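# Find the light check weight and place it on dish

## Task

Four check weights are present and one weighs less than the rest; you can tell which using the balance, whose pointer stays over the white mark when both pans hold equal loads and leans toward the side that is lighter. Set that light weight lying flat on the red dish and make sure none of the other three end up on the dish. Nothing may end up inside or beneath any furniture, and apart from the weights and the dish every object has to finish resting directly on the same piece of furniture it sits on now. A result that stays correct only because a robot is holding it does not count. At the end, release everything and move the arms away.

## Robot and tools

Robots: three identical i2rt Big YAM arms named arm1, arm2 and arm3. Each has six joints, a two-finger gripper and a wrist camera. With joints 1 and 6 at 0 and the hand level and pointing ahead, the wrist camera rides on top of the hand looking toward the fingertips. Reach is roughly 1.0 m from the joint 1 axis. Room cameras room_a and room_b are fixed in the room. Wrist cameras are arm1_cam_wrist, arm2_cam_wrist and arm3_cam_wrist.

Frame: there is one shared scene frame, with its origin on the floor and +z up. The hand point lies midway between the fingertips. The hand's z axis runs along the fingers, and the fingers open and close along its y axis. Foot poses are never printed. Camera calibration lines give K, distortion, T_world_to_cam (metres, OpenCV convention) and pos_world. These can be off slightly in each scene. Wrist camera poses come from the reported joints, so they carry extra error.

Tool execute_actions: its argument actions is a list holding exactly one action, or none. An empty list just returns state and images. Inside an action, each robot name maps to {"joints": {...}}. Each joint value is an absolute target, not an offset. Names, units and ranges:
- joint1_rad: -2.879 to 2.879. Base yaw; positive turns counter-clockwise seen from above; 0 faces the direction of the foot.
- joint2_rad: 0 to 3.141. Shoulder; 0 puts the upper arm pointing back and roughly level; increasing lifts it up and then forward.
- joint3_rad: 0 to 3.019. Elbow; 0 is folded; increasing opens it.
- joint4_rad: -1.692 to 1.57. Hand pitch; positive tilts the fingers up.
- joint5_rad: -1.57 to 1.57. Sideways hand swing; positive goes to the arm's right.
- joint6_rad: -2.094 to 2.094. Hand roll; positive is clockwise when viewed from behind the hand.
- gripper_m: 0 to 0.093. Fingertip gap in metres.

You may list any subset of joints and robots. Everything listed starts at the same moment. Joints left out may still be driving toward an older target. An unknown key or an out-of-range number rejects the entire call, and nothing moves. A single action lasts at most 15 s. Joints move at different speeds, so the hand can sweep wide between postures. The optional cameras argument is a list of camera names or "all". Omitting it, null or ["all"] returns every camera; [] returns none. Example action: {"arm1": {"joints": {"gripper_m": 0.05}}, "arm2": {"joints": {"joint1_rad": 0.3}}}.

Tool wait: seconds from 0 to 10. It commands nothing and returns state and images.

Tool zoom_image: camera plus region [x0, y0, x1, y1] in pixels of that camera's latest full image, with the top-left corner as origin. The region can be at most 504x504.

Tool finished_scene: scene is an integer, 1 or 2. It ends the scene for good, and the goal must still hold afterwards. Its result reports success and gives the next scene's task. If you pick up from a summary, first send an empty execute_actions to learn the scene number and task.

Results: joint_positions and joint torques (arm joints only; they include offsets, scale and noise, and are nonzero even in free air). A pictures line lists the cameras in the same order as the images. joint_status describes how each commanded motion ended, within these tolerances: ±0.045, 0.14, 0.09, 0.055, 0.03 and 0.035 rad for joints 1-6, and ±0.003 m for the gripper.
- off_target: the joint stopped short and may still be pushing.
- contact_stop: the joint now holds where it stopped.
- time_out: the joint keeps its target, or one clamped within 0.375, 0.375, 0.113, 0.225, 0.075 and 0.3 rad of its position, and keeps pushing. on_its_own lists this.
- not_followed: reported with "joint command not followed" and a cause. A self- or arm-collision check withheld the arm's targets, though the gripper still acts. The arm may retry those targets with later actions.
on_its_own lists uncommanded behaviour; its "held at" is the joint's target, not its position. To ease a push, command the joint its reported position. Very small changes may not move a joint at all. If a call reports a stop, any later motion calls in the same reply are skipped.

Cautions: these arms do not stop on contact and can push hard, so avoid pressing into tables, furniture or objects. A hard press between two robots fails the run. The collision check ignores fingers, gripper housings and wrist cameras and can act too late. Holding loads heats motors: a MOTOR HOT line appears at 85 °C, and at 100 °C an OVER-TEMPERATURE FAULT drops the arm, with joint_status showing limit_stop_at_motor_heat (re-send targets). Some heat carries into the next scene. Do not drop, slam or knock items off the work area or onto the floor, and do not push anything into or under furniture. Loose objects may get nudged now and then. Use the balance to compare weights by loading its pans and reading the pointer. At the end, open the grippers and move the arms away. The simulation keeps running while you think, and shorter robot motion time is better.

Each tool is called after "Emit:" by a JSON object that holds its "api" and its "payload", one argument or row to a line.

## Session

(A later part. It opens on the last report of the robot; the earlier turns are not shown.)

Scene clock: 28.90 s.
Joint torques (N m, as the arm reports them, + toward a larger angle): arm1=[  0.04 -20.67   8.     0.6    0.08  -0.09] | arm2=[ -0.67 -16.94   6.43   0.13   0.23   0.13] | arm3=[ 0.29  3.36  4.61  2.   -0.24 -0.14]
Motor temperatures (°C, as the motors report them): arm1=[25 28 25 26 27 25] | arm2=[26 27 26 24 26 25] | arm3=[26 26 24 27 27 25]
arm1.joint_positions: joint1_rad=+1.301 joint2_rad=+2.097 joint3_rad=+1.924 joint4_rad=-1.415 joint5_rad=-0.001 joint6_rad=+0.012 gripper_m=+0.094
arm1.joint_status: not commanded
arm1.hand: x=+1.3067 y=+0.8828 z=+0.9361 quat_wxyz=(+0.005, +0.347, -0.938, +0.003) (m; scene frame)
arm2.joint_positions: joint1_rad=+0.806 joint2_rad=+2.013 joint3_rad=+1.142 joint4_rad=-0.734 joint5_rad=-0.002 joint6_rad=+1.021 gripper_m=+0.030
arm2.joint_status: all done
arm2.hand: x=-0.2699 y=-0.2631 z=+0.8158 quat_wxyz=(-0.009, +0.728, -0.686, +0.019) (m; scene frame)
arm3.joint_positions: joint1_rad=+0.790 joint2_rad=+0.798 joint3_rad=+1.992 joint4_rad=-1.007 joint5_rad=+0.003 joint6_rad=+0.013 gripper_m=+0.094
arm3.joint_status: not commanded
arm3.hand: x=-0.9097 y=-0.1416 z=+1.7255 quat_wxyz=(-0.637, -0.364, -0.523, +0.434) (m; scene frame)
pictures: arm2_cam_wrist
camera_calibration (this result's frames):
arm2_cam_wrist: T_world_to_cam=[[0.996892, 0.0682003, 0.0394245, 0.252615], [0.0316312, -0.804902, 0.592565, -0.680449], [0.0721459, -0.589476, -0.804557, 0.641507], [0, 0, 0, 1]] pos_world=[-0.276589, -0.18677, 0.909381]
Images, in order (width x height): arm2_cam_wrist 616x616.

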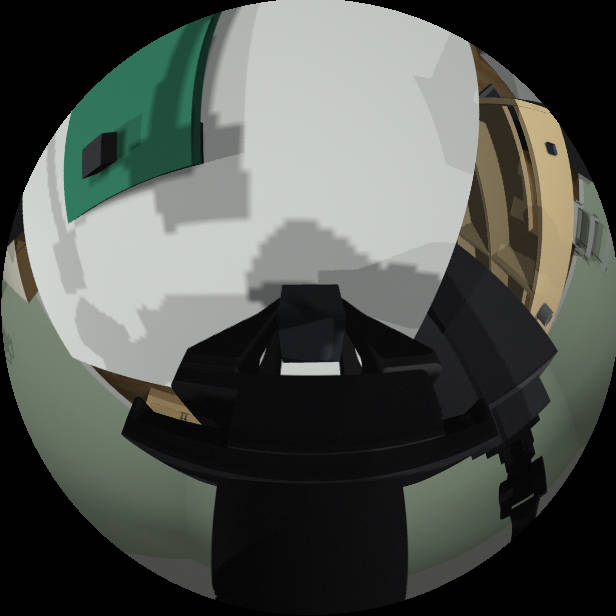

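Emit:
{"api": "execute_actions", "payload": {
  "actions": [
    {"arm2":{"joints":{"joint2_rad":2.05}}}
  ],
  "cameras": ["arm2_cam_wrist"]
}}

Scene clock: 31.23 s.
Joint torques (N m, as the arm reports them, + toward a larger angle): arm1=[  1.02 -20.64   8.17   0.81   0.12  -0.1 ] | arm2=[ -0.61 -16.29   6.11   0.17   0.23   0.14] | arm3=[ 0.24  3.31  4.62  2.02 -0.23 -0.14]
Motor temperatures (°C, as the motors report them): arm1=[25 28 25 26 27 25] | arm2=[26 27 26 24 26 25] | arm3=[26 26 24 27 27 25]
arm1.joint_positions: joint1_rad=+1.301 joint2_rad=+2.097 joint3_rad=+1.924 joint4_rad=-1.415 joint5_rad=-0.001 joint6_rad=+0.012 gripper_m=+0.094
arm1.joint_status: not commanded
arm1.hand: x=+1.3067 y=+0.8828 z=+0.9361 quat_wxyz=(+0.005, +0.347, -0.938, +0.003) (m; scene frame)
arm2.joint_positions: joint1_rad=+0.806 joint2_rad=+2.035 joint3_rad=+1.142 joint4_rad=-0.734 joint5_rad=-0.002 joint6_rad=+1.021 gripper_m=+0.030
arm2.joint_status: all done
arm2.hand: x=-0.2653 y=-0.2655 z=+0.8056 quat_wxyz=(-0.012, +0.727, -0.686, +0.030) (m; scene frame)
arm3.joint_positions: joint1_rad=+0.790 joint2_rad=+0.798 joint3_rad=+1.992 joint4_rad=-1.007 joint5_rad=+0.003 joint6_rad=+0.013 gripper_m=+0.094
arm3.joint_status: not commanded
arm3.hand: x=-0.9097 y=-0.1416 z=+1.7255 quat_wxyz=(-0.637, -0.364, -0.523, +0.434) (m; scene frame)
pictures: arm2_cam_wrist
camera_calibration (this result's frames):
arm2_cam_wrist: T_world_to_cam=[[0.995934, 0.0685135, 0.0584852, 0.233001], [0.0196103, -0.79858, 0.601569, -0.68519], [0.0879208, -0.597977, -0.796677, 0.627072], [0, 0, 0, 1]] pos_world=[-0.27375, -0.188168, 0.898136]
Images, in order (width x height): arm2_cam_wrist 616x616.

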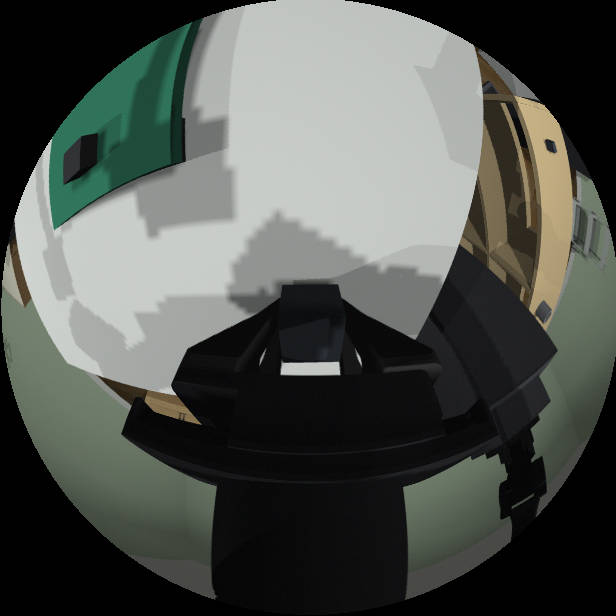

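Still moving freely. Lower further.

Emit:
{"api": "execute_actions", "payload": {
  "actions": [
    {"arm2":{"joints":{"joint2_rad":2.09,"joint4_rad":-0.68}}}
  ],
  "cameras": ["arm2_cam_wrist"]
}}

Scene clock: 31.83 s.
Joint torques (N m, as the arm reports them, + toward a larger angle): arm1=[  0.55 -20.66   8.01   0.72   0.11  -0.07] | arm2=[ -0.52 -13.26   6.2    1.53   0.22   0.13] | arm3=[ 0.23  3.37  4.61  1.99 -0.24 -0.15]
Motor temperatures (°C, as the motors report them): arm1=[25 28 25 26 27 25] | arm2=[26 27 26 24 26 25] | arm3=[26 26 24 27 27 25]
arm1.joint_positions: joint1_rad=+1.301 joint2_rad=+2.097 joint3_rad=+1.924 joint4_rad=-1.415 joint5_rad=-0.001 joint6_rad=+0.012 gripper_m=+0.094
arm1.joint_status: not commanded
arm1.hand: x=+1.3067 y=+0.8828 z=+0.9361 quat_wxyz=(+0.005, +0.347, -0.938, +0.003) (m; scene frame)
arm2.joint_positions: joint1_rad=+0.806 joint2_rad=+2.041 joint3_rad=+1.142 joint4_rad=-0.718 joint5_rad=-0.002 joint6_rad=+1.021 gripper_m=+0.030
arm2.joint_status: all done
arm2.hand: x=-0.2676 y=-0.2640 z=+0.8028 quat_wxyz=(-0.010, +0.727, -0.686, +0.025) (m; scene frame)
arm3.joint_positions: joint1_rad=+0.790 joint2_rad=+0.798 joint3_rad=+1.992 joint4_rad=-1.007 joint5_rad=+0.003 joint6_rad=+0.013 gripper_m=+0.094
arm3.joint_status: not commanded
arm3.hand: x=-0.9097 y=-0.1416 z=+1.7255 quat_wxyz=(-0.637, -0.364, -0.523, +0.434) (m; scene frame)
pictures: arm2_cam_wrist
camera_calibration (this result's frames):
arm2_cam_wrist: T_world_to_cam=[[0.996452, 0.0679628, 0.0496425, 0.242454], [0.0249415, -0.801804, 0.597066, -0.678064], [0.0803819, -0.59371, -0.800655, 0.62831], [0, 0, 0, 1]] pos_world=[-0.275186, -0.187118, 0.895872]
Images, in order (width x height): arm2_cam_wrist 616x616.

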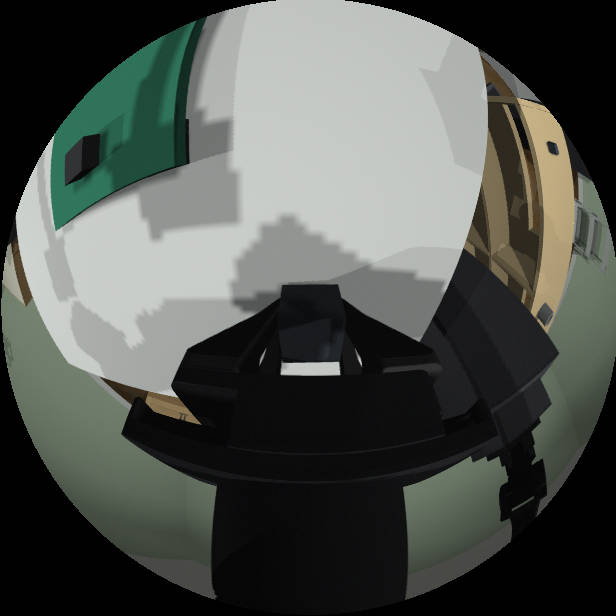

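Emit:
{"api": "execute_actions", "payload": {
  "actions": [
    {"arm2":{"joints":{"joint2_rad":2.04,"gripper_m":0.093}}}
  ],
  "cameras": []
}}

Emit:
{"api": "execute_actions", "payload": {
  "actions": [
    {"arm2":{"joints":{"joint2_rad":1.7,"joint3_rad":1.15,"joint4_rad":-1.0}}}
  ],
  "cameras": ["room_b"]
}}

Emit:
{"api": "execute_actions", "payload": {
  "actions": [
    {"arm2":{"joints":{"joint1_rad":-0.619,"joint2_rad":2.28,"joint3_rad":1.64,"joint4_rad":-0.92,"joint6_rad":0}}}
  ],
  "cameras": ["arm2_cam_wrist","room_b"]
}}

Scene clock: 33.13 s.
Joint torques (N m, as the arm reports them, + toward a larger angle): arm1=[  0.96 -20.11   8.14   0.8    0.08  -0.05] | arm2=[ -0.21 -17.6    6.28   0.86   0.12   0.12] | arm3=[ 0.25  3.37  4.58  2.01 -0.23 -0.14]
Motor temperatures (°C, as the motors report them): arm1=[25 28 25 26 27 25] | arm2=[26 27 26 24 26 25] | arm3=[26 26 24 27 27 25]
arm1.joint_positions: joint1_rad=+1.301 joint2_rad=+2.097 joint3_rad=+1.924 joint4_rad=-1.415 joint5_rad=-0.001 joint6_rad=+0.012 gripper_m=+0.094
arm1.joint_status: not commanded
arm1.hand: x=+1.3067 y=+0.8828 z=+0.9361 quat_wxyz=(+0.005, +0.347, -0.938, +0.003) (m; scene frame)
arm2.joint_positions: joint1_rad=+0.801 joint2_rad=+2.036 joint3_rad=+1.142 joint4_rad=-0.699 joint5_rad=+0.000 joint6_rad=+1.022 gripper_m=+0.093
arm2.joint_status: all done
arm2.hand: x=-0.2715 y=-0.2589 z=+0.8051 quat_wxyz=(-0.008, +0.726, -0.688, +0.013) (m; scene frame)
arm3.joint_positions: joint1_rad=+0.790 joint2_rad=+0.798 joint3_rad=+1.992 joint4_rad=-1.007 joint5_rad=+0.003 joint6_rad=+0.013 gripper_m=+0.094
arm3.joint_status: not commanded
arm3.hand: x=-0.9097 y=-0.1416 z=+1.7255 quat_wxyz=(-0.637, -0.364, -0.523, +0.434) (m; scene frame)
pictures: none
No camera images: the call's "cameras" was empty. Leave "cameras" out to get every camera's image.

Scene clock: 34.23 s.
Joint torques (N m, as the arm reports them, + toward a larger angle): arm1=[  1.18 -20.34   8.12   0.74   0.09  -0.09] | arm2=[ -0.13 -12.72   6.48  -0.03   0.12   0.12] | arm3=[ 0.28  3.35  4.6   1.98 -0.24 -0.14]
Motor temperatures (°C, as the motors report them): arm1=[25 28 25 26 27 25] | arm2=[26 27 26 24 26 25] | arm3=[26 26 24 27 27 25]
arm1.joint_positions: joint1_rad=+1.301 joint2_rad=+2.097 joint3_rad=+1.924 joint4_rad=-1.415 joint5_rad=-0.001 joint6_rad=+0.012 gripper_m=+0.094
arm1.joint_status: not commanded
arm1.hand: x=+1.3067 y=+0.8828 z=+0.9361 quat_wxyz=(+0.005, +0.347, -0.938, +0.003) (m; scene frame)
arm2.joint_positions: joint1_rad=+0.801 joint2_rad=+1.678 joint3_rad=+1.142 joint4_rad=-0.992 joint5_rad=+0.000 joint6_rad=+1.022 gripper_m=+0.093
arm2.joint_status: all done
arm2.hand: x=-0.2580 y=-0.2679 z=+0.9693 quat_wxyz=(+0.000, +0.726, -0.688, -0.019) (m; scene frame)
arm3.joint_positions: joint1_rad=+0.790 joint2_rad=+0.798 joint3_rad=+1.992 joint4_rad=-1.007 joint5_rad=+0.003 joint6_rad=+0.013 gripper_m=+0.094
arm3.joint_status: not commanded
arm3.hand: x=-0.9097 y=-0.1416 z=+1.7255 quat_wxyz=(-0.637, -0.364, -0.523, +0.434) (m; scene frame)
pictures: room_b
Images, in order (width x height): room_b 504x504.

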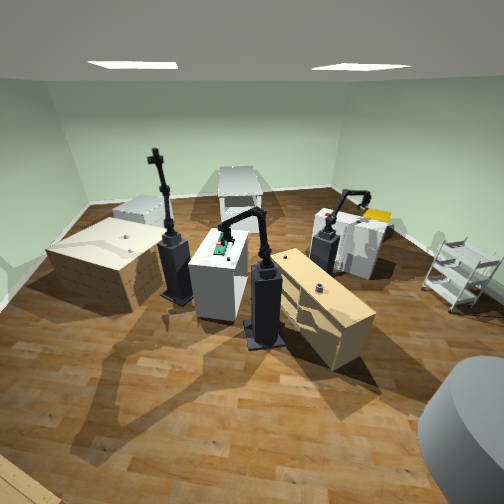

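Scene clock: 36.17 s.
Joint torques (N m, as the arm reports them, + toward a larger angle): arm1=[  1.04 -20.07   7.93   0.66   0.11  -0.07] | arm2=[  0.49 -22.46   7.16   0.06   0.01  -0.06] | arm3=[ 0.27  3.37  4.61  2.   -0.24 -0.14]
Motor temperatures (°C, as the motors report them): arm1=[25 28 25 26 27 25] | arm2=[26 27 26 24 26 25] | arm3=[26 26 24 27 27 25]
arm1.joint_positions: joint1_rad=+1.301 joint2_rad=+2.097 joint3_rad=+1.924 joint4_rad=-1.415 joint5_rad=-0.001 joint6_rad=+0.012 gripper_m=+0.094
arm1.joint_status: not commanded
arm1.hand: x=+1.3067 y=+0.8828 z=+0.9361 quat_wxyz=(+0.005, +0.347, -0.938, +0.003) (m; scene frame)
arm2.joint_positions: joint1_rad=-0.623 joint2_rad=+2.275 joint3_rad=+1.616 joint4_rad=-0.915 joint5_rad=+0.001 joint6_rad=+0.010 gripper_m=+0.093
arm2.joint_status: all done
arm2.hand: x=+0.3684 y=+0.0919 z=+0.8137 quat_wxyz=(-0.005, +0.570, -0.822, +0.002) (m; scene frame)
arm3.joint_positions: joint1_rad=+0.790 joint2_rad=+0.798 joint3_rad=+1.992 joint4_rad=-1.007 joint5_rad=+0.003 joint6_rad=+0.013 gripper_m=+0.094
arm3.joint_status: not commanded
arm3.hand: x=-0.9097 y=-0.1416 z=+1.7255 quat_wxyz=(-0.637, -0.364, -0.523, +0.434) (m; scene frame)
pictures: arm2_cam_wrist, room_b
camera_calibration (this result's frames):
arm2_cam_wrist: T_world_to_cam=[[0.939601, -0.342119, 0.0101884, -0.325199], [-0.28523, -0.766213, 0.575814, -0.286771], [-0.18919, -0.543942, -0.817517, 0.905688], [0, 0, 0, 1]] pos_world=[0.395109, 0.161657, 0.908855]
Images, in order (width x height): arm2_cam_wrist 616x616, room_b 504x504.

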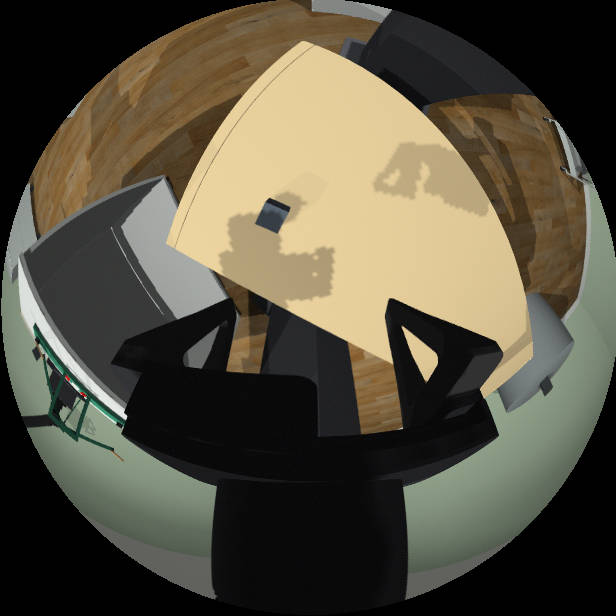

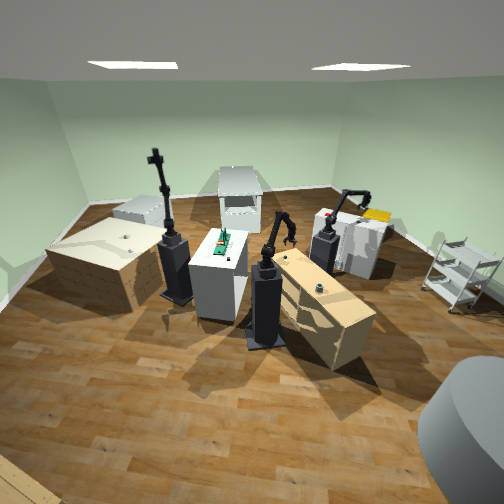

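Emit:
{"api": "zoom_image", "payload": {
  "camera": "arm2_cam_wrist",
  "region": [220, 165, 320, 265]
}}

Region (220, 165, 320, 265) of arm2_cam_wrist's 616x616 image, scaled by 5.040, with more detail than that image has.

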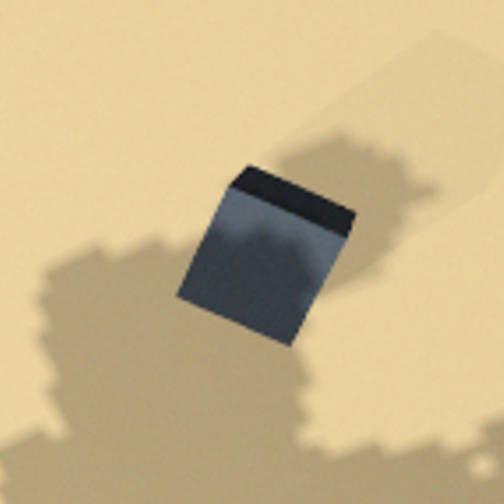

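Emit:
{"api": "execute_actions", "payload": {
  "actions": [
    {"arm2":{"joints":{"joint1_rad":-0.555,"joint2_rad":2.575,"joint3_rad":1.80,"joint4_rad":-0.77,"joint6_rad":0.48}}}
  ],
  "cameras": ["arm2_cam_wrist"]
}}

Scene clock: 38.43 s.
Joint torques (N m, as the arm reports them, + toward a larger angle): arm1=[  0.57 -20.62   7.99   0.66   0.11  -0.11] | arm2=[ -0.57 -26.07   5.79   0.31   0.05   0.11] | arm3=[ 0.22  3.36  4.61  2.   -0.24 -0.14]
Motor temperatures (°C, as the motors report them): arm1=[25 28 25 26 27 25] | arm2=[26 27 26 24 26 25] | arm3=[26 26 24 27 27 25]
arm1.joint_positions: joint1_rad=+1.301 joint2_rad=+2.097 joint3_rad=+1.924 joint4_rad=-1.415 joint5_rad=-0.001 joint6_rad=+0.012 gripper_m=+0.094
arm1.joint_status: not commanded
arm1.hand: x=+1.3067 y=+0.8828 z=+0.9361 quat_wxyz=(+0.005, +0.347, -0.938, +0.003) (m; scene frame)
arm2.joint_positions: joint1_rad=-0.551 joint2_rad=+2.585 joint3_rad=+1.784 joint4_rad=-0.772 joint5_rad=+0.001 joint6_rad=+0.470 gripper_m=+0.093
arm2.joint_status: all done
arm2.hand: x=+0.3339 y=+0.1297 z=+0.6705 quat_wxyz=(-0.005, +0.400, -0.916, +0.001) (m; scene frame)
arm3.joint_positions: joint1_rad=+0.790 joint2_rad=+0.798 joint3_rad=+1.992 joint4_rad=-1.007 joint5_rad=+0.003 joint6_rad=+0.013 gripper_m=+0.094
arm3.joint_status: not commanded
arm3.hand: x=-0.9097 y=-0.1416 z=+1.7255 quat_wxyz=(-0.637, -0.364, -0.523, +0.434) (m; scene frame)
pictures: arm2_cam_wrist
camera_calibration (this result's frames):
arm2_cam_wrist: T_world_to_cam=[[0.739847, -0.672732, 0.00769394, -0.167223], [-0.554547, -0.603317, 0.573137, -0.114594], [-0.380925, -0.4283, -0.819423, 0.852972], [0, 0, 0, 1]] pos_world=[0.38509, 0.183696, 0.76591]
Images, in order (width x height): arm2_cam_wrist 616x616.

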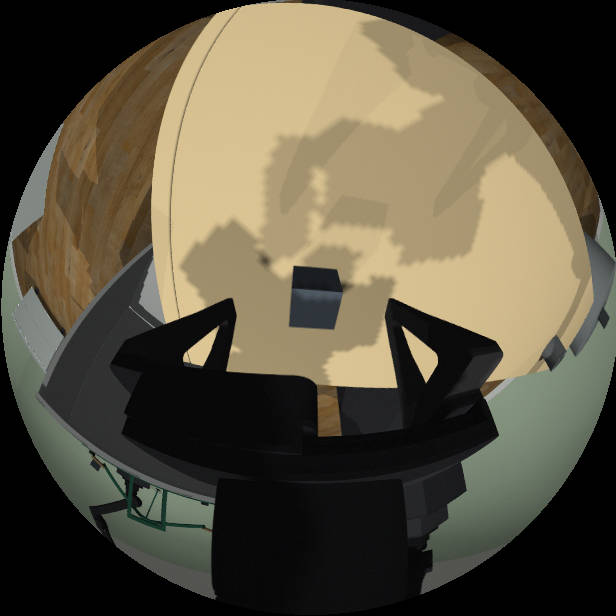

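Emit:
{"api": "execute_actions", "payload": {
  "actions": [
    {"arm2":{"joints":{"joint2_rad":2.645,"joint3_rad":1.76,"joint4_rad":-0.70}}}
  ],
  "cameras": ["arm2_cam_wrist"]
}}

Scene clock: 39.57 s.
Joint torques (N m, as the arm reports them, + toward a larger angle): arm1=[  1.07 -20.66   7.98   0.73   0.07  -0.06] | arm2=[ -0.47 -21.84   3.93   0.7    0.05   0.13] | arm3=[ 0.26  3.3   4.61  1.99 -0.24 -0.14]
Motor temperatures (°C, as the motors report them): arm1=[25 28 25 26 27 25] | arm2=[26 27 26 24 26 25] | arm3=[26 26 24 27 27 25]
arm1.joint_positions: joint1_rad=+1.301 joint2_rad=+2.097 joint3_rad=+1.924 joint4_rad=-1.415 joint5_rad=-0.001 joint6_rad=+0.012 gripper_m=+0.094
arm1.joint_status: not commanded
arm1.hand: x=+1.3067 y=+0.8828 z=+0.9361 quat_wxyz=(+0.005, +0.347, -0.938, +0.003) (m; scene frame)
arm2.joint_positions: joint1_rad=-0.551 joint2_rad=+2.618 joint3_rad=+1.766 joint4_rad=-0.710 joint5_rad=+0.001 joint6_rad=+0.471 gripper_m=+0.093
arm2.joint_status: all done
arm2.hand: x=+0.3324 y=+0.1234 z=+0.6458 quat_wxyz=(-0.009, +0.400, -0.916, -0.003) (m; scene frame)
arm3.joint_positions: joint1_rad=+0.790 joint2_rad=+0.798 joint3_rad=+1.992 joint4_rad=-1.007 joint5_rad=+0.003 joint6_rad=+0.013 gripper_m=+0.094
arm3.joint_status: not commanded
arm3.hand: x=-0.9097 y=-0.1416 z=+1.7255 quat_wxyz=(-0.637, -0.364, -0.523, +0.434) (m; scene frame)
pictures: arm2_cam_wrist
camera_calibration (this result's frames):
arm2_cam_wrist: T_world_to_cam=[[0.739643, -0.672995, 0.00242106, -0.166605], [-0.55655, -0.609636, 0.564443, -0.0979968], [-0.378392, -0.418834, -0.825468, 0.831278], [0, 0, 0, 1]] pos_world=[0.383236, 0.176301, 0.74191]
Images, in order (width x height): arm2_cam_wrist 616x616.

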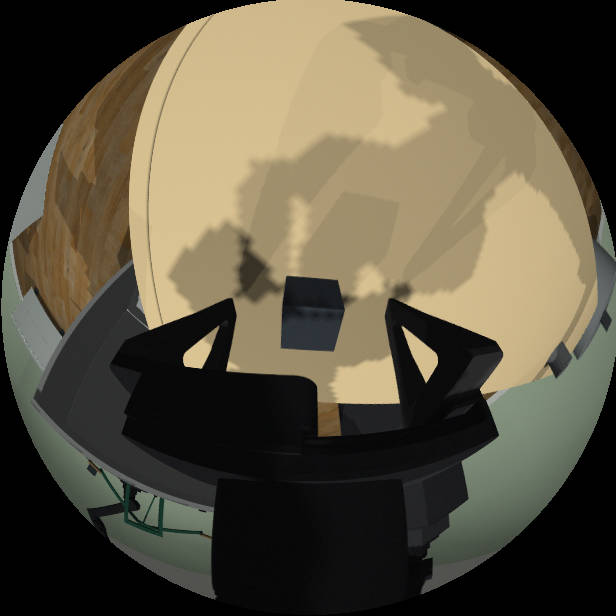

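Emit:
{"api": "execute_actions", "payload": {
  "actions": [
    {"arm2":{"joints":{"joint2_rad":2.675,"joint3_rad":1.75,"joint4_rad":-0.68}}}
  ],
  "cameras": ["arm2_cam_wrist"]
}}

Scene clock: 40.37 s.
Joint torques (N m, as the arm reports them, + toward a larger angle): arm1=[  1.26 -19.97   8.08   0.67   0.09  -0.1 ] | arm2=[ -0.33 -20.37   3.4    0.51   0.13   0.11] | arm3=[ 0.21  3.37  4.61  1.99 -0.24 -0.14]
Motor temperatures (°C, as the motors report them): arm1=[25 28 25 26 27 25] | arm2=[26 27 26 24 26 25] | arm3=[26 26 24 27 27 25]
arm1.joint_positions: joint1_rad=+1.301 joint2_rad=+2.097 joint3_rad=+1.924 joint4_rad=-1.415 joint5_rad=-0.001 joint6_rad=+0.012 gripper_m=+0.094
arm1.joint_status: not commanded
arm1.hand: x=+1.3067 y=+0.8828 z=+0.9361 quat_wxyz=(+0.005, +0.347, -0.938, +0.003) (m; scene frame)
arm2.joint_positions: joint1_rad=-0.553 joint2_rad=+2.630 joint3_rad=+1.764 joint4_rad=-0.686 joint5_rad=-0.001 joint6_rad=+0.473 gripper_m=+0.093
arm2.joint_status: all done
arm2.hand: x=+0.3335 y=+0.1230 z=+0.6380 quat_wxyz=(-0.011, +0.398, -0.917, -0.008) (m; scene frame)
arm3.joint_positions: joint1_rad=+0.790 joint2_rad=+0.798 joint3_rad=+1.992 joint4_rad=-1.007 joint5_rad=+0.003 joint6_rad=+0.013 gripper_m=+0.094
arm3.joint_status: not commanded
arm3.hand: x=-0.9097 y=-0.1416 z=+1.7255 quat_wxyz=(-0.637, -0.364, -0.523, +0.434) (m; scene frame)
pictures: arm2_cam_wrist
camera_calibration (this result's frames):
arm2_cam_wrist: T_world_to_cam=[[0.736384, -0.676554, -0.00380149, -0.162196], [-0.559965, -0.612619, 0.557797, -0.0874737], [-0.379708, -0.408624, -0.829969, 0.827181], [0, 0, 0, 1]] pos_world=[0.384544, 0.174683, 0.73471]
Images, in order (width x height): arm2_cam_wrist 616x616.

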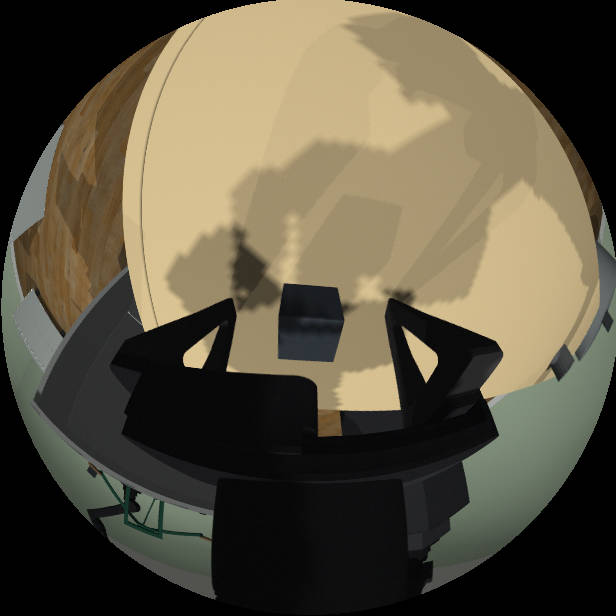

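Emit:
{"api": "execute_actions", "payload": {
  "actions": [
    {"arm2":{"joints":{"joint2_rad":2.635,"gripper_m":0.0}}}
  ],
  "cameras": ["arm2_cam_wrist"]
}}

Scene clock: 41.20 s.
Joint torques (N m, as the arm reports them, + toward a larger angle): arm1=[  0.41 -20.     8.14   0.74   0.1   -0.03] | arm2=[ -0.33 -24.17   3.43   0.51   0.14   0.1 ] | arm3=[ 0.26  3.36  4.6   2.   -0.24 -0.14]
Motor temperatures (°C, as the motors report them): arm1=[25 28 25 26 27 25] | arm2=[26 27 25 24 26 25] | arm3=[26 26 24 27 27 25]
arm1.joint_positions: joint1_rad=+1.301 joint2_rad=+2.097 joint3_rad=+1.924 joint4_rad=-1.415 joint5_rad=-0.001 joint6_rad=+0.012 gripper_m=+0.094
arm1.joint_status: not commanded
arm1.hand: x=+1.3067 y=+0.8828 z=+0.9361 quat_wxyz=(+0.005, +0.347, -0.938, +0.003) (m; scene frame)
arm2.joint_positions: joint1_rad=-0.553 joint2_rad=+2.630 joint3_rad=+1.764 joint4_rad=-0.686 joint5_rad=-0.001 joint6_rad=+0.474 gripper_m=+0.030
arm2.joint_status: gripper_m off_target (ended at +0.030, target +0.000); the others done
arm2.hand: x=+0.3332 y=+0.1229 z=+0.6379 quat_wxyz=(-0.011, +0.398, -0.917, -0.008) (m; scene frame)
arm3.joint_positions: joint1_rad=+0.790 joint2_rad=+0.798 joint3_rad=+1.992 joint4_rad=-1.007 joint5_rad=+0.003 joint6_rad=+0.013 gripper_m=+0.094
arm3.joint_status: not commanded
arm3.hand: x=-0.9097 y=-0.1416 z=+1.7255 quat_wxyz=(-0.637, -0.364, -0.523, +0.434) (m; scene frame)
pictures: arm2_cam_wrist
camera_calibration (this result's frames):
arm2_cam_wrist: T_world_to_cam=[[0.736386, -0.67655, -0.00397765, -0.161901], [-0.559694, -0.612477, 0.558224, -0.0880636], [-0.380103, -0.408842, -0.829681, 0.826893], [0, 0, 0, 1]] pos_world=[0.384237, 0.174598, 0.734572]
Images, in order (width x height): arm2_cam_wrist 616x616.

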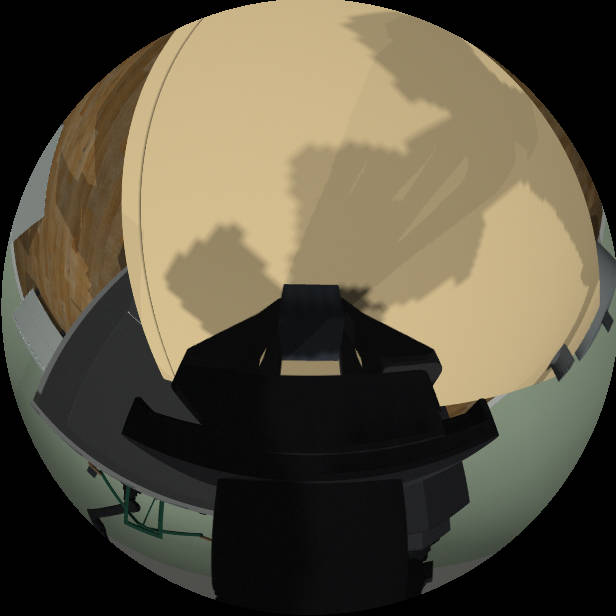

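Emit:
{"api": "execute_actions", "payload": {
  "actions": [
    {"arm2":{"joints":{"joint2_rad":1.65,"joint3_rad":1.3,"joint4_rad":-1.22}}}
  ],
  "cameras": []
}}

Emit:
{"api": "execute_actions", "payload": {
  "actions": [
    {"arm2":{"joints":{"joint1_rad":0.756,"joint6_rad":0.97}}}
  ],
  "cameras": []
}}

Emit:
{"api": "execute_actions", "payload": {
  "actions": [
    {"arm2":{"joints":{"joint2_rad":2.09,"joint3_rad":1.86,"joint4_rad":-1.314}}}
  ],
  "cameras": ["arm2_cam_wrist","room_b"]
}}

Scene clock: 43.27 s.
Joint torques (N m, as the arm reports them, + toward a larger angle): arm1=[  0.93 -20.55   8.     0.68   0.1   -0.09] | arm2=[ -0.26 -14.82   6.29  -0.02   0.15   0.1 ] | arm3=[ 0.25  3.26  4.61  1.99 -0.23 -0.14]
Motor temperatures (°C, as the motors report them): arm1=[25 28 25 26 27 25] | arm2=[26 28 25 24 26 25] | arm3=[26 26 24 27 27 25]
arm1.joint_positions: joint1_rad=+1.301 joint2_rad=+2.097 joint3_rad=+1.924 joint4_rad=-1.415 joint5_rad=-0.001 joint6_rad=+0.012 gripper_m=+0.094
arm1.joint_status: not commanded
arm1.hand: x=+1.3067 y=+0.8828 z=+0.9361 quat_wxyz=(+0.005, +0.347, -0.938, +0.003) (m; scene frame)
arm2.joint_positions: joint1_rad=-0.553 joint2_rad=+1.642 joint3_rad=+1.307 joint4_rad=-1.212 joint5_rad=-0.001 joint6_rad=+0.474 gripper_m=+0.030
arm2.joint_status: all done
arm2.hand: x=+0.2866 y=-0.0271 z=+1.0489 quat_wxyz=(-0.013, +0.398, -0.917, -0.010) (m; scene frame)
arm3.joint_positions: joint1_rad=+0.790 joint2_rad=+0.798 joint3_rad=+1.992 joint4_rad=-1.007 joint5_rad=+0.003 joint6_rad=+0.013 gripper_m=+0.094
arm3.joint_status: not commanded
arm3.hand: x=-0.9097 y=-0.1416 z=+1.7255 quat_wxyz=(-0.637, -0.364, -0.523, +0.434) (m; scene frame)
pictures: none
No camera images: the call's "cameras" was empty. Leave "cameras" out to get every camera's image.

Scene clock: 44.97 s.
Joint torques (N m, as the arm reports them, + toward a larger angle): arm1=[  0.68 -19.99   8.06   0.61   0.13  -0.07] | arm2=[ -0.58 -14.97   6.08  -0.07   0.16   0.14] | arm3=[ 0.24  3.39  4.58  1.99 -0.23 -0.14]
Motor temperatures (°C, as the motors report them): arm1=[25 28 25 26 27 25] | arm2=[26 27 25 24 26 25] | arm3=[26 26 24 27 27 25]
arm1.joint_positions: joint1_rad=+1.301 joint2_rad=+2.097 joint3_rad=+1.924 joint4_rad=-1.415 joint5_rad=-0.001 joint6_rad=+0.012 gripper_m=+0.094
arm1.joint_status: not commanded
arm1.hand: x=+1.3067 y=+0.8828 z=+0.9361 quat_wxyz=(+0.005, +0.347, -0.938, +0.003) (m; scene frame)
arm2.joint_positions: joint1_rad=+0.762 joint2_rad=+1.642 joint3_rad=+1.307 joint4_rad=-1.212 joint5_rad=+0.000 joint6_rad=+0.960 gripper_m=+0.030
arm2.joint_status: all done
arm2.hand: x=-0.2620 y=-0.2453 z=+1.0421 quat_wxyz=(-0.003, +0.734, -0.679, -0.009) (m; scene frame)
arm3.joint_positions: joint1_rad=+0.790 joint2_rad=+0.798 joint3_rad=+1.992 joint4_rad=-1.007 joint5_rad=+0.003 joint6_rad=+0.013 gripper_m=+0.094
arm3.joint_status: not commanded
arm3.hand: x=-0.9097 y=-0.1416 z=+1.7255 quat_wxyz=(-0.637, -0.364, -0.523, +0.434) (m; scene frame)
pictures: none
No camera images: the call's "cameras" was empty. Leave "cameras" out to get every camera's image.

Scene clock: 46.30 s.
Joint torques (N m, as the arm reports them, + toward a larger angle): arm1=[  0.73 -20.16   8.28   0.64   0.12  -0.07] | arm2=[ -0.7  -23.17   9.99   0.01   0.16   0.13] | arm3=[ 0.23  3.37  4.6   1.99 -0.23 -0.14]
Motor temperatures (°C, as the motors report them): arm1=[25 28 25 26 27 25] | arm2=[26 28 26 24 26 25] | arm3=[26 26 24 27 27 25]
arm1.joint_positions: joint1_rad=+1.301 joint2_rad=+2.097 joint3_rad=+1.924 joint4_rad=-1.415 joint5_rad=-0.001 joint6_rad=+0.012 gripper_m=+0.094
arm1.joint_status: not commanded
arm1.hand: x=+1.3067 y=+0.8828 z=+0.9361 quat_wxyz=(+0.005, +0.347, -0.938, +0.003) (m; scene frame)
arm2.joint_positions: joint1_rad=+0.762 joint2_rad=+2.089 joint3_rad=+1.810 joint4_rad=-1.310 joint5_rad=+0.000 joint6_rad=+0.961 gripper_m=+0.030
arm2.joint_status: all done
arm2.hand: x=-0.3888 y=-0.1697 z=+0.9842 quat_wxyz=(-0.007, +0.733, -0.680, +0.011) (m; scene frame)
arm3.joint_positions: joint1_rad=+0.790 joint2_rad=+0.798 joint3_rad=+1.992 joint4_rad=-1.007 joint5_rad=+0.003 joint6_rad=+0.013 gripper_m=+0.094
arm3.joint_status: not commanded
arm3.hand: x=-0.9097 y=-0.1416 z=+1.7255 quat_wxyz=(-0.637, -0.364, -0.523, +0.434) (m; scene frame)
pictures: arm2_cam_wrist, room_b
camera_calibration (this result's frames):
arm2_cam_wrist: T_world_to_cam=[[0.99612, 0.0840835, 0.0259837, 0.373717], [0.0530244, -0.809052, 0.58534, -0.686505], [0.0702396, -0.581691, -0.810371, 0.846879], [0, 0, 0, 1]] pos_world=[-0.39535, -0.0942197, 1.07842]
Images, in order (width x height): arm2_cam_wrist 616x616, room_b 504x504.

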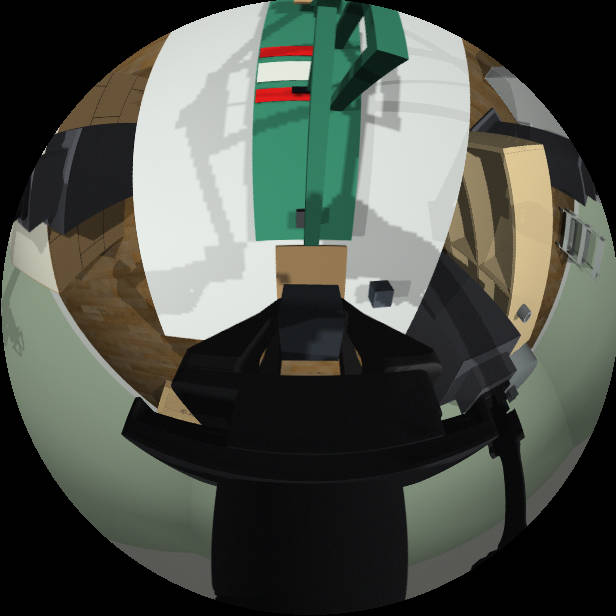

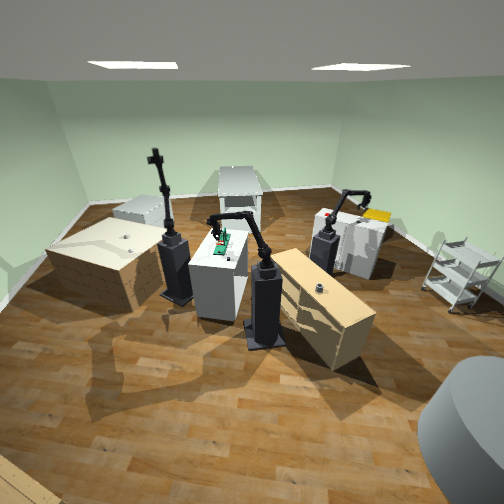

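Emit:
{"api": "execute_actions", "payload": {
  "actions": [
    {"arm2":{"joints":{"joint2_rad":2.17,"joint3_rad":1.715,"joint4_rad":-1.125}}}
  ],
  "cameras": ["arm2_cam_wrist","room_b"]
}}

Scene clock: 47.77 s.
Joint torques (N m, as the arm reports them, + toward a larger angle): arm1=[  1.62 -20.14   8.01   0.67   0.06  -0.04] | arm2=[ -0.31 -22.43   5.88   0.56   0.14   0.11] | arm3=[ 0.26  3.31  4.6   1.99 -0.24 -0.14]
Motor temperatures (°C, as the motors report them): arm1=[25 29 25 26 27 25] | arm2=[26 28 26 24 26 25] | arm3=[26 26 24 27 27 25]
arm1.joint_positions: joint1_rad=+1.301 joint2_rad=+2.097 joint3_rad=+1.924 joint4_rad=-1.415 joint5_rad=-0.001 joint6_rad=+0.012 gripper_m=+0.094
arm1.joint_status: not commanded
arm1.hand: x=+1.3067 y=+0.8828 z=+0.9361 quat_wxyz=(+0.005, +0.347, -0.938, +0.003) (m; scene frame)
arm2.joint_positions: joint1_rad=+0.760 joint2_rad=+2.155 joint3_rad=+1.721 joint4_rad=-1.133 joint5_rad=-0.001 joint6_rad=+0.963 gripper_m=+0.030
arm2.joint_status: all done
arm2.hand: x=-0.3906 y=-0.1666 z=+0.9116 quat_wxyz=(-0.004, +0.732, -0.681, +0.001) (m; scene frame)
arm3.joint_positions: joint1_rad=+0.790 joint2_rad=+0.798 joint3_rad=+1.992 joint4_rad=-1.007 joint5_rad=+0.003 joint6_rad=+0.013 gripper_m=+0.094
arm3.joint_status: not commanded
arm3.hand: x=-0.9097 y=-0.1416 z=+1.7255 quat_wxyz=(-0.637, -0.364, -0.523, +0.434) (m; scene frame)
pictures: arm2_cam_wrist, room_b
camera_calibration (this result's frames):
arm2_cam_wrist: T_world_to_cam=[[0.996707, 0.0806786, 0.00812199, 0.393095], [0.061294, -0.815206, 0.575918, -0.630602], [0.0530854, -0.573524, -0.817467, 0.791139], [0, 0, 0, 1]] pos_world=[-0.395146, -0.0920484, 1.00671]
Images, in order (width x height): arm2_cam_wrist 616x616, room_b 504x504.

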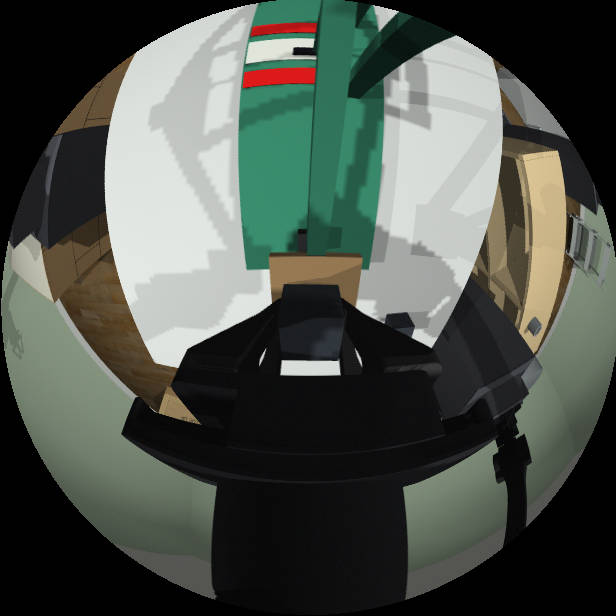

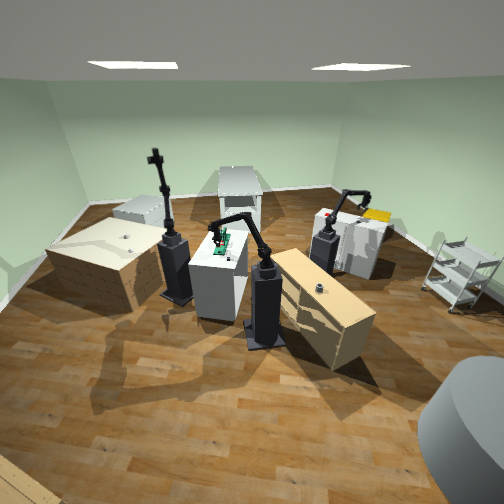

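Emit:
{"api": "execute_actions", "payload": {
  "actions": [
    {"arm2":{"joints":{"joint1_rad":0.735}}}
  ],
  "cameras": ["arm2_cam_wrist"]
}}

Scene clock: 48.77 s.
Joint torques (N m, as the arm reports them, + toward a larger angle): arm1=[  0.64 -20.35   8.01   0.64   0.13  -0.09] | arm2=[ -1.27 -21.77   5.84   0.5    0.18   0.11] | arm3=[ 0.25  3.36  4.59  1.98 -0.23 -0.14]
Motor temperatures (°C, as the motors report them): arm1=[25 29 25 26 27 25] | arm2=[26 28 26 24 26 25] | arm3=[26 26 24 27 27 25]
arm1.joint_positions: joint1_rad=+1.301 joint2_rad=+2.097 joint3_rad=+1.924 joint4_rad=-1.415 joint5_rad=-0.001 joint6_rad=+0.012 gripper_m=+0.094
arm1.joint_status: not commanded
arm1.hand: x=+1.3067 y=+0.8828 z=+0.9361 quat_wxyz=(+0.005, +0.347, -0.938, +0.003) (m; scene frame)
arm2.joint_positions: joint1_rad=+0.747 joint2_rad=+2.155 joint3_rad=+1.721 joint4_rad=-1.133 joint5_rad=-0.002 joint6_rad=+0.963 gripper_m=+0.030
arm2.joint_status: all done
arm2.hand: x=-0.3864 y=-0.1596 z=+0.9117 quat_wxyz=(-0.004, +0.728, -0.686, +0.001) (m; scene frame)
arm3.joint_positions: joint1_rad=+0.790 joint2_rad=+0.798 joint3_rad=+1.992 joint4_rad=-1.007 joint5_rad=+0.003 joint6_rad=+0.013 gripper_m=+0.094
arm3.joint_status: not commanded
arm3.hand: x=-0.9097 y=-0.1416 z=+1.7255 quat_wxyz=(-0.637, -0.364, -0.523, +0.434) (m; scene frame)
pictures: arm2_cam_wrist
camera_calibration (this result's frames):
arm2_cam_wrist: T_world_to_cam=[[0.997672, 0.067746, 0.00784904, 0.386883], [0.0508657, -0.815824, 0.576059, -0.629462], [0.0454291, -0.574319, -0.81737, 0.791815], [0, 0, 0, 1]] pos_world=[-0.389936, -0.0849848, 1.00678]
Images, in order (width x height): arm2_cam_wrist 616x616.

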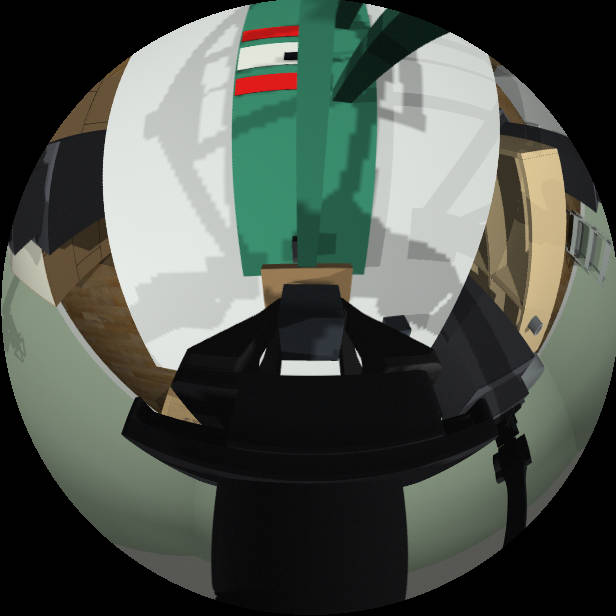

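Emit:
{"api": "execute_actions", "payload": {
  "actions": [
    {"arm2":{"joints":{"joint1_rad":0.747,"gripper_m":0.093}}}
  ],
  "cameras": []
}}

Emit:
{"api": "execute_actions", "payload": {
  "actions": [
    {"arm2":{"joints":{"joint2_rad":2.0,"joint4_rad":-1.29}}}
  ],
  "cameras": ["arm2_cam_wrist"]
}}

Emit:
{"api": "wait", "payload": {
  "seconds": 2
}}

Scene clock: 49.67 s.
Joint torques (N m, as the arm reports them, + toward a larger angle): arm1=[  0.38 -19.85   8.17   0.72   0.08  -0.08] | arm2=[ -0.2  -21.7    5.8    0.48   0.18   0.12] | arm3=[ 0.28  3.36  4.59  2.01 -0.24 -0.14]
Motor temperatures (°C, as the motors report them): arm1=[25 29 25 26 27 25] | arm2=[26 28 26 24 26 25] | arm3=[26 26 24 27 27 25]
arm1.joint_positions: joint1_rad=+1.301 joint2_rad=+2.097 joint3_rad=+1.924 joint4_rad=-1.415 joint5_rad=-0.001 joint6_rad=+0.012 gripper_m=+0.094
arm1.joint_status: not commanded
arm1.hand: x=+1.3067 y=+0.8828 z=+0.9361 quat_wxyz=(+0.005, +0.347, -0.938, +0.003) (m; scene frame)
arm2.joint_positions: joint1_rad=+0.747 joint2_rad=+2.155 joint3_rad=+1.721 joint4_rad=-1.133 joint5_rad=-0.001 joint6_rad=+0.963 gripper_m=+0.093
arm2.joint_status: all done
arm2.hand: x=-0.3863 y=-0.1593 z=+0.9117 quat_wxyz=(-0.004, +0.728, -0.686, +0.000) (m; scene frame)
arm3.joint_positions: joint1_rad=+0.790 joint2_rad=+0.798 joint3_rad=+1.992 joint4_rad=-1.007 joint5_rad=+0.003 joint6_rad=+0.013 gripper_m=+0.094
arm3.joint_status: not commanded
arm3.hand: x=-0.9097 y=-0.1416 z=+1.7255 quat_wxyz=(-0.637, -0.364, -0.523, +0.434) (m; scene frame)
pictures: none
No camera images: the call's "cameras" was empty. Leave "cameras" out to get every camera's image.

Scene clock: 51.10 s.
Joint torques (N m, as the arm reports them, + toward a larger angle): arm1=[  0.42 -19.95   8.11   0.68   0.09  -0.09] | arm2=[ -0.43 -20.53   6.85  -0.1    0.21   0.11] | arm3=[ 0.33  3.37  4.6   1.99 -0.23 -0.14]
Motor temperatures (°C, as the motors report them): arm1=[25 29 25 26 27 25] | arm2=[26 28 26 24 26 25] | arm3=[26 26 24 27 27 25]
arm1.joint_positions: joint1_rad=+1.301 joint2_rad=+2.097 joint3_rad=+1.924 joint4_rad=-1.415 joint5_rad=-0.001 joint6_rad=+0.012 gripper_m=+0.094
arm1.joint_status: not commanded
arm1.hand: x=+1.3067 y=+0.8828 z=+0.9361 quat_wxyz=(+0.005, +0.347, -0.938, +0.003) (m; scene frame)
arm2.joint_positions: joint1_rad=+0.748 joint2_rad=+1.990 joint3_rad=+1.714 joint4_rad=-1.282 joint5_rad=-0.002 joint6_rad=+0.963 gripper_m=+0.093
arm2.joint_status: all done
arm2.hand: x=-0.3654 y=-0.1739 z=+1.0084 quat_wxyz=(-0.003, +0.728, -0.686, -0.004) (m; scene frame)
arm3.joint_positions: joint1_rad=+0.790 joint2_rad=+0.798 joint3_rad=+1.992 joint4_rad=-1.007 joint5_rad=+0.003 joint6_rad=+0.013 gripper_m=+0.094
arm3.joint_status: not commanded
arm3.hand: x=-0.9097 y=-0.1416 z=+1.7255 quat_wxyz=(-0.637, -0.364, -0.523, +0.434) (m; scene frame)
pictures: arm2_cam_wrist
camera_calibration (this result's frames):
arm2_cam_wrist: T_world_to_cam=[[0.997671, 0.068204, -0.000460294, 0.374616], [0.0562244, -0.818578, 0.571637, -0.691937], [0.0386112, -0.570332, -0.820506, 0.863077], [0, 0, 0, 1]] pos_world=[-0.368165, -0.0997146, 1.10387]
Images, in order (width x height): arm2_cam_wrist 616x616.

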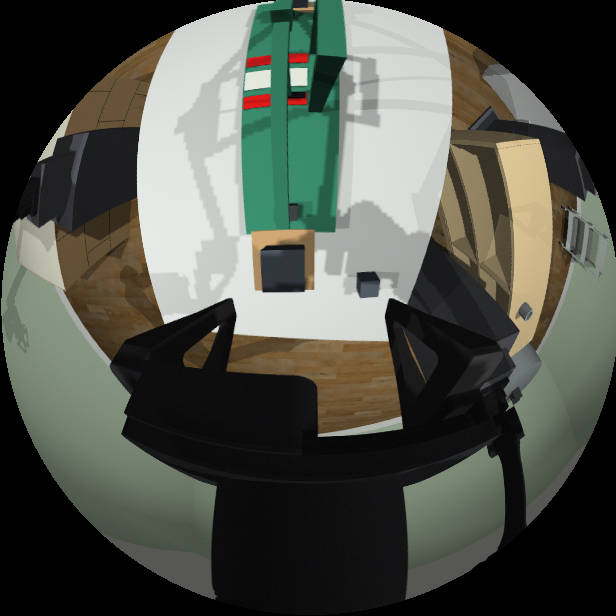

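Scene clock: 53.10 s.
Joint torques (N m, as the arm reports them, + toward a larger angle): arm1=[  0.86 -19.68   7.89   0.71   0.12  -0.04] | arm2=[ -0.21 -20.68   6.76  -0.11   0.21   0.11] | arm3=[ 0.26  3.32  4.59  2.01 -0.24 -0.14]
Motor temperatures (°C, as the motors report them): arm1=[25 29 25 26 27 25] | arm2=[26 28 26 24 26 25] | arm3=[26 26 24 27 27 25]
arm1.joint_positions: joint1_rad=+1.301 joint2_rad=+2.097 joint3_rad=+1.924 joint4_rad=-1.415 joint5_rad=-0.001 joint6_rad=+0.012 gripper_m=+0.094
arm1.joint_status: not commanded
arm1.hand: x=+1.3067 y=+0.8828 z=+0.9361 quat_wxyz=(+0.005, +0.347, -0.938, +0.003) (m; scene frame)
arm2.joint_positions: joint1_rad=+0.748 joint2_rad=+1.990 joint3_rad=+1.714 joint4_rad=-1.282 joint5_rad=-0.002 joint6_rad=+0.963 gripper_m=+0.093
arm2.joint_status: all done
arm2.hand: x=-0.3654 y=-0.1739 z=+1.0084 quat_wxyz=(-0.003, +0.728, -0.686, -0.004) (m; scene frame)
arm3.joint_positions: joint1_rad=+0.790 joint2_rad=+0.798 joint3_rad=+1.992 joint4_rad=-1.007 joint5_rad=+0.003 joint6_rad=+0.013 gripper_m=+0.094
arm3.joint_status: not commanded
arm3.hand: x=-0.9097 y=-0.1416 z=+1.7255 quat_wxyz=(-0.637, -0.364, -0.523, +0.434) (m; scene frame)
wait: 2.00 s; at rest by 0.27 s
pictures: arm1_cam_wrist, arm2_cam_wrist, arm3_cam_wrist, room_a, room_b
camera_calibration (this result's frames):
arm1_cam_wrist: T_world_to_cam=[[0.652866, -0.757471, 0.00181471, -0.185336], [-0.613126, -0.527044, 0.588474, 0.725305], [-0.444796, -0.385307, -0.808514, 1.79928], [0, 0, 0, 1]] pos_world=[1.36602, 0.935158, 1.02826]
arm2_cam_wrist: T_world_to_cam=[[0.997671, 0.068204, -0.000460294, 0.374616], [0.0562244, -0.818578, 0.571637, -0.691937], [0.0386112, -0.570332, -0.820506, 0.863077], [0, 0, 0, 1]] pos_world=[-0.368165, -0.0997146, 1.10387]
arm3_cam_wrist: T_world_to_cam=[[-0.93105, -0.364787, -0.00877936, -0.882386], [-0.148283, 0.400229, -0.904339, 1.48619], [0.333405, -0.840683, -0.426725, 1.04165], [0, 0, 0, 1]] pos_world=[-0.948459, -0.041004, 1.78077]
Images, in order (width x height): arm1_cam_wrist 616x616, arm2_cam_wrist 616x616, arm3_cam_wrist 616x616, room_a 504x504, room_b 504x504.

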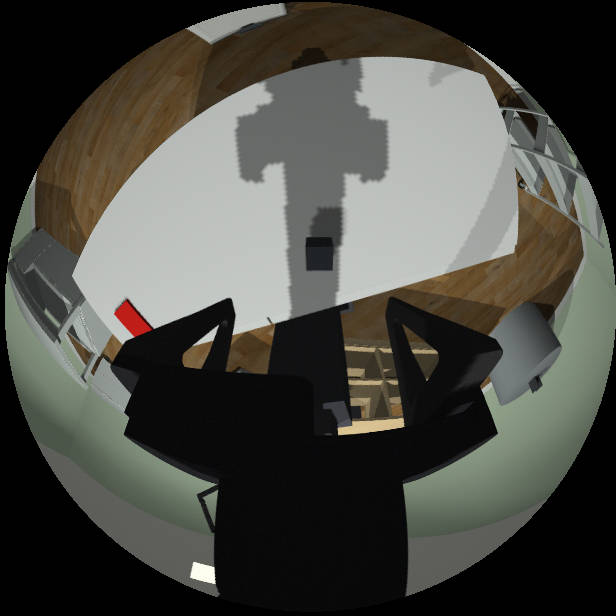

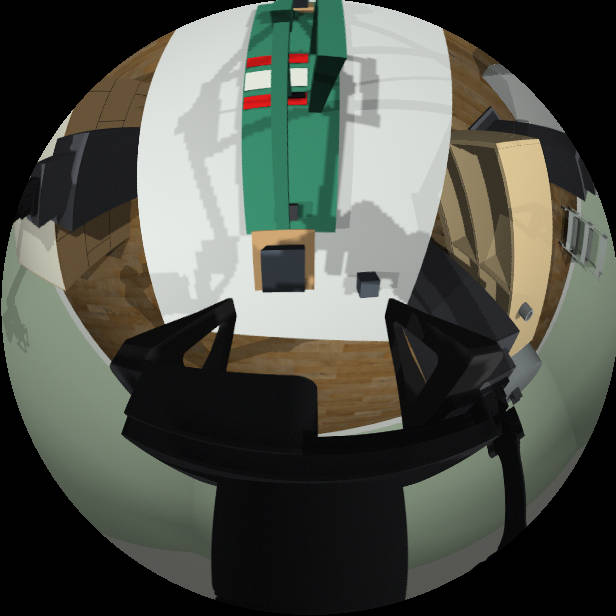

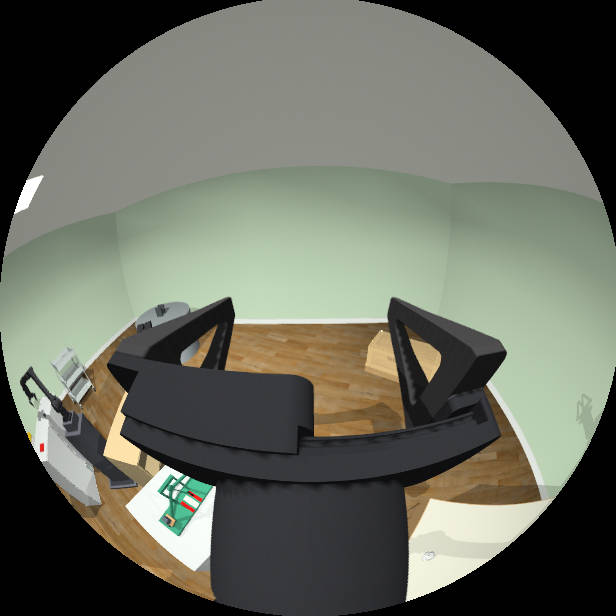

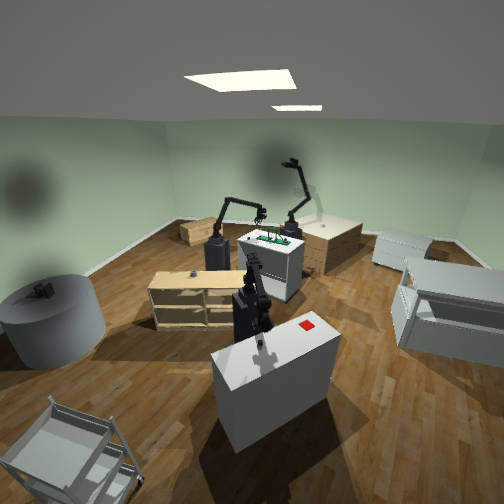

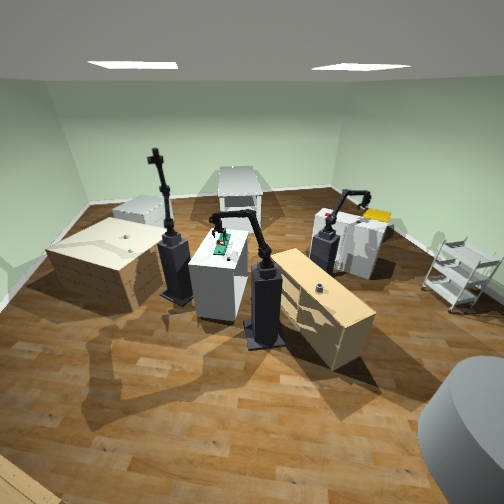

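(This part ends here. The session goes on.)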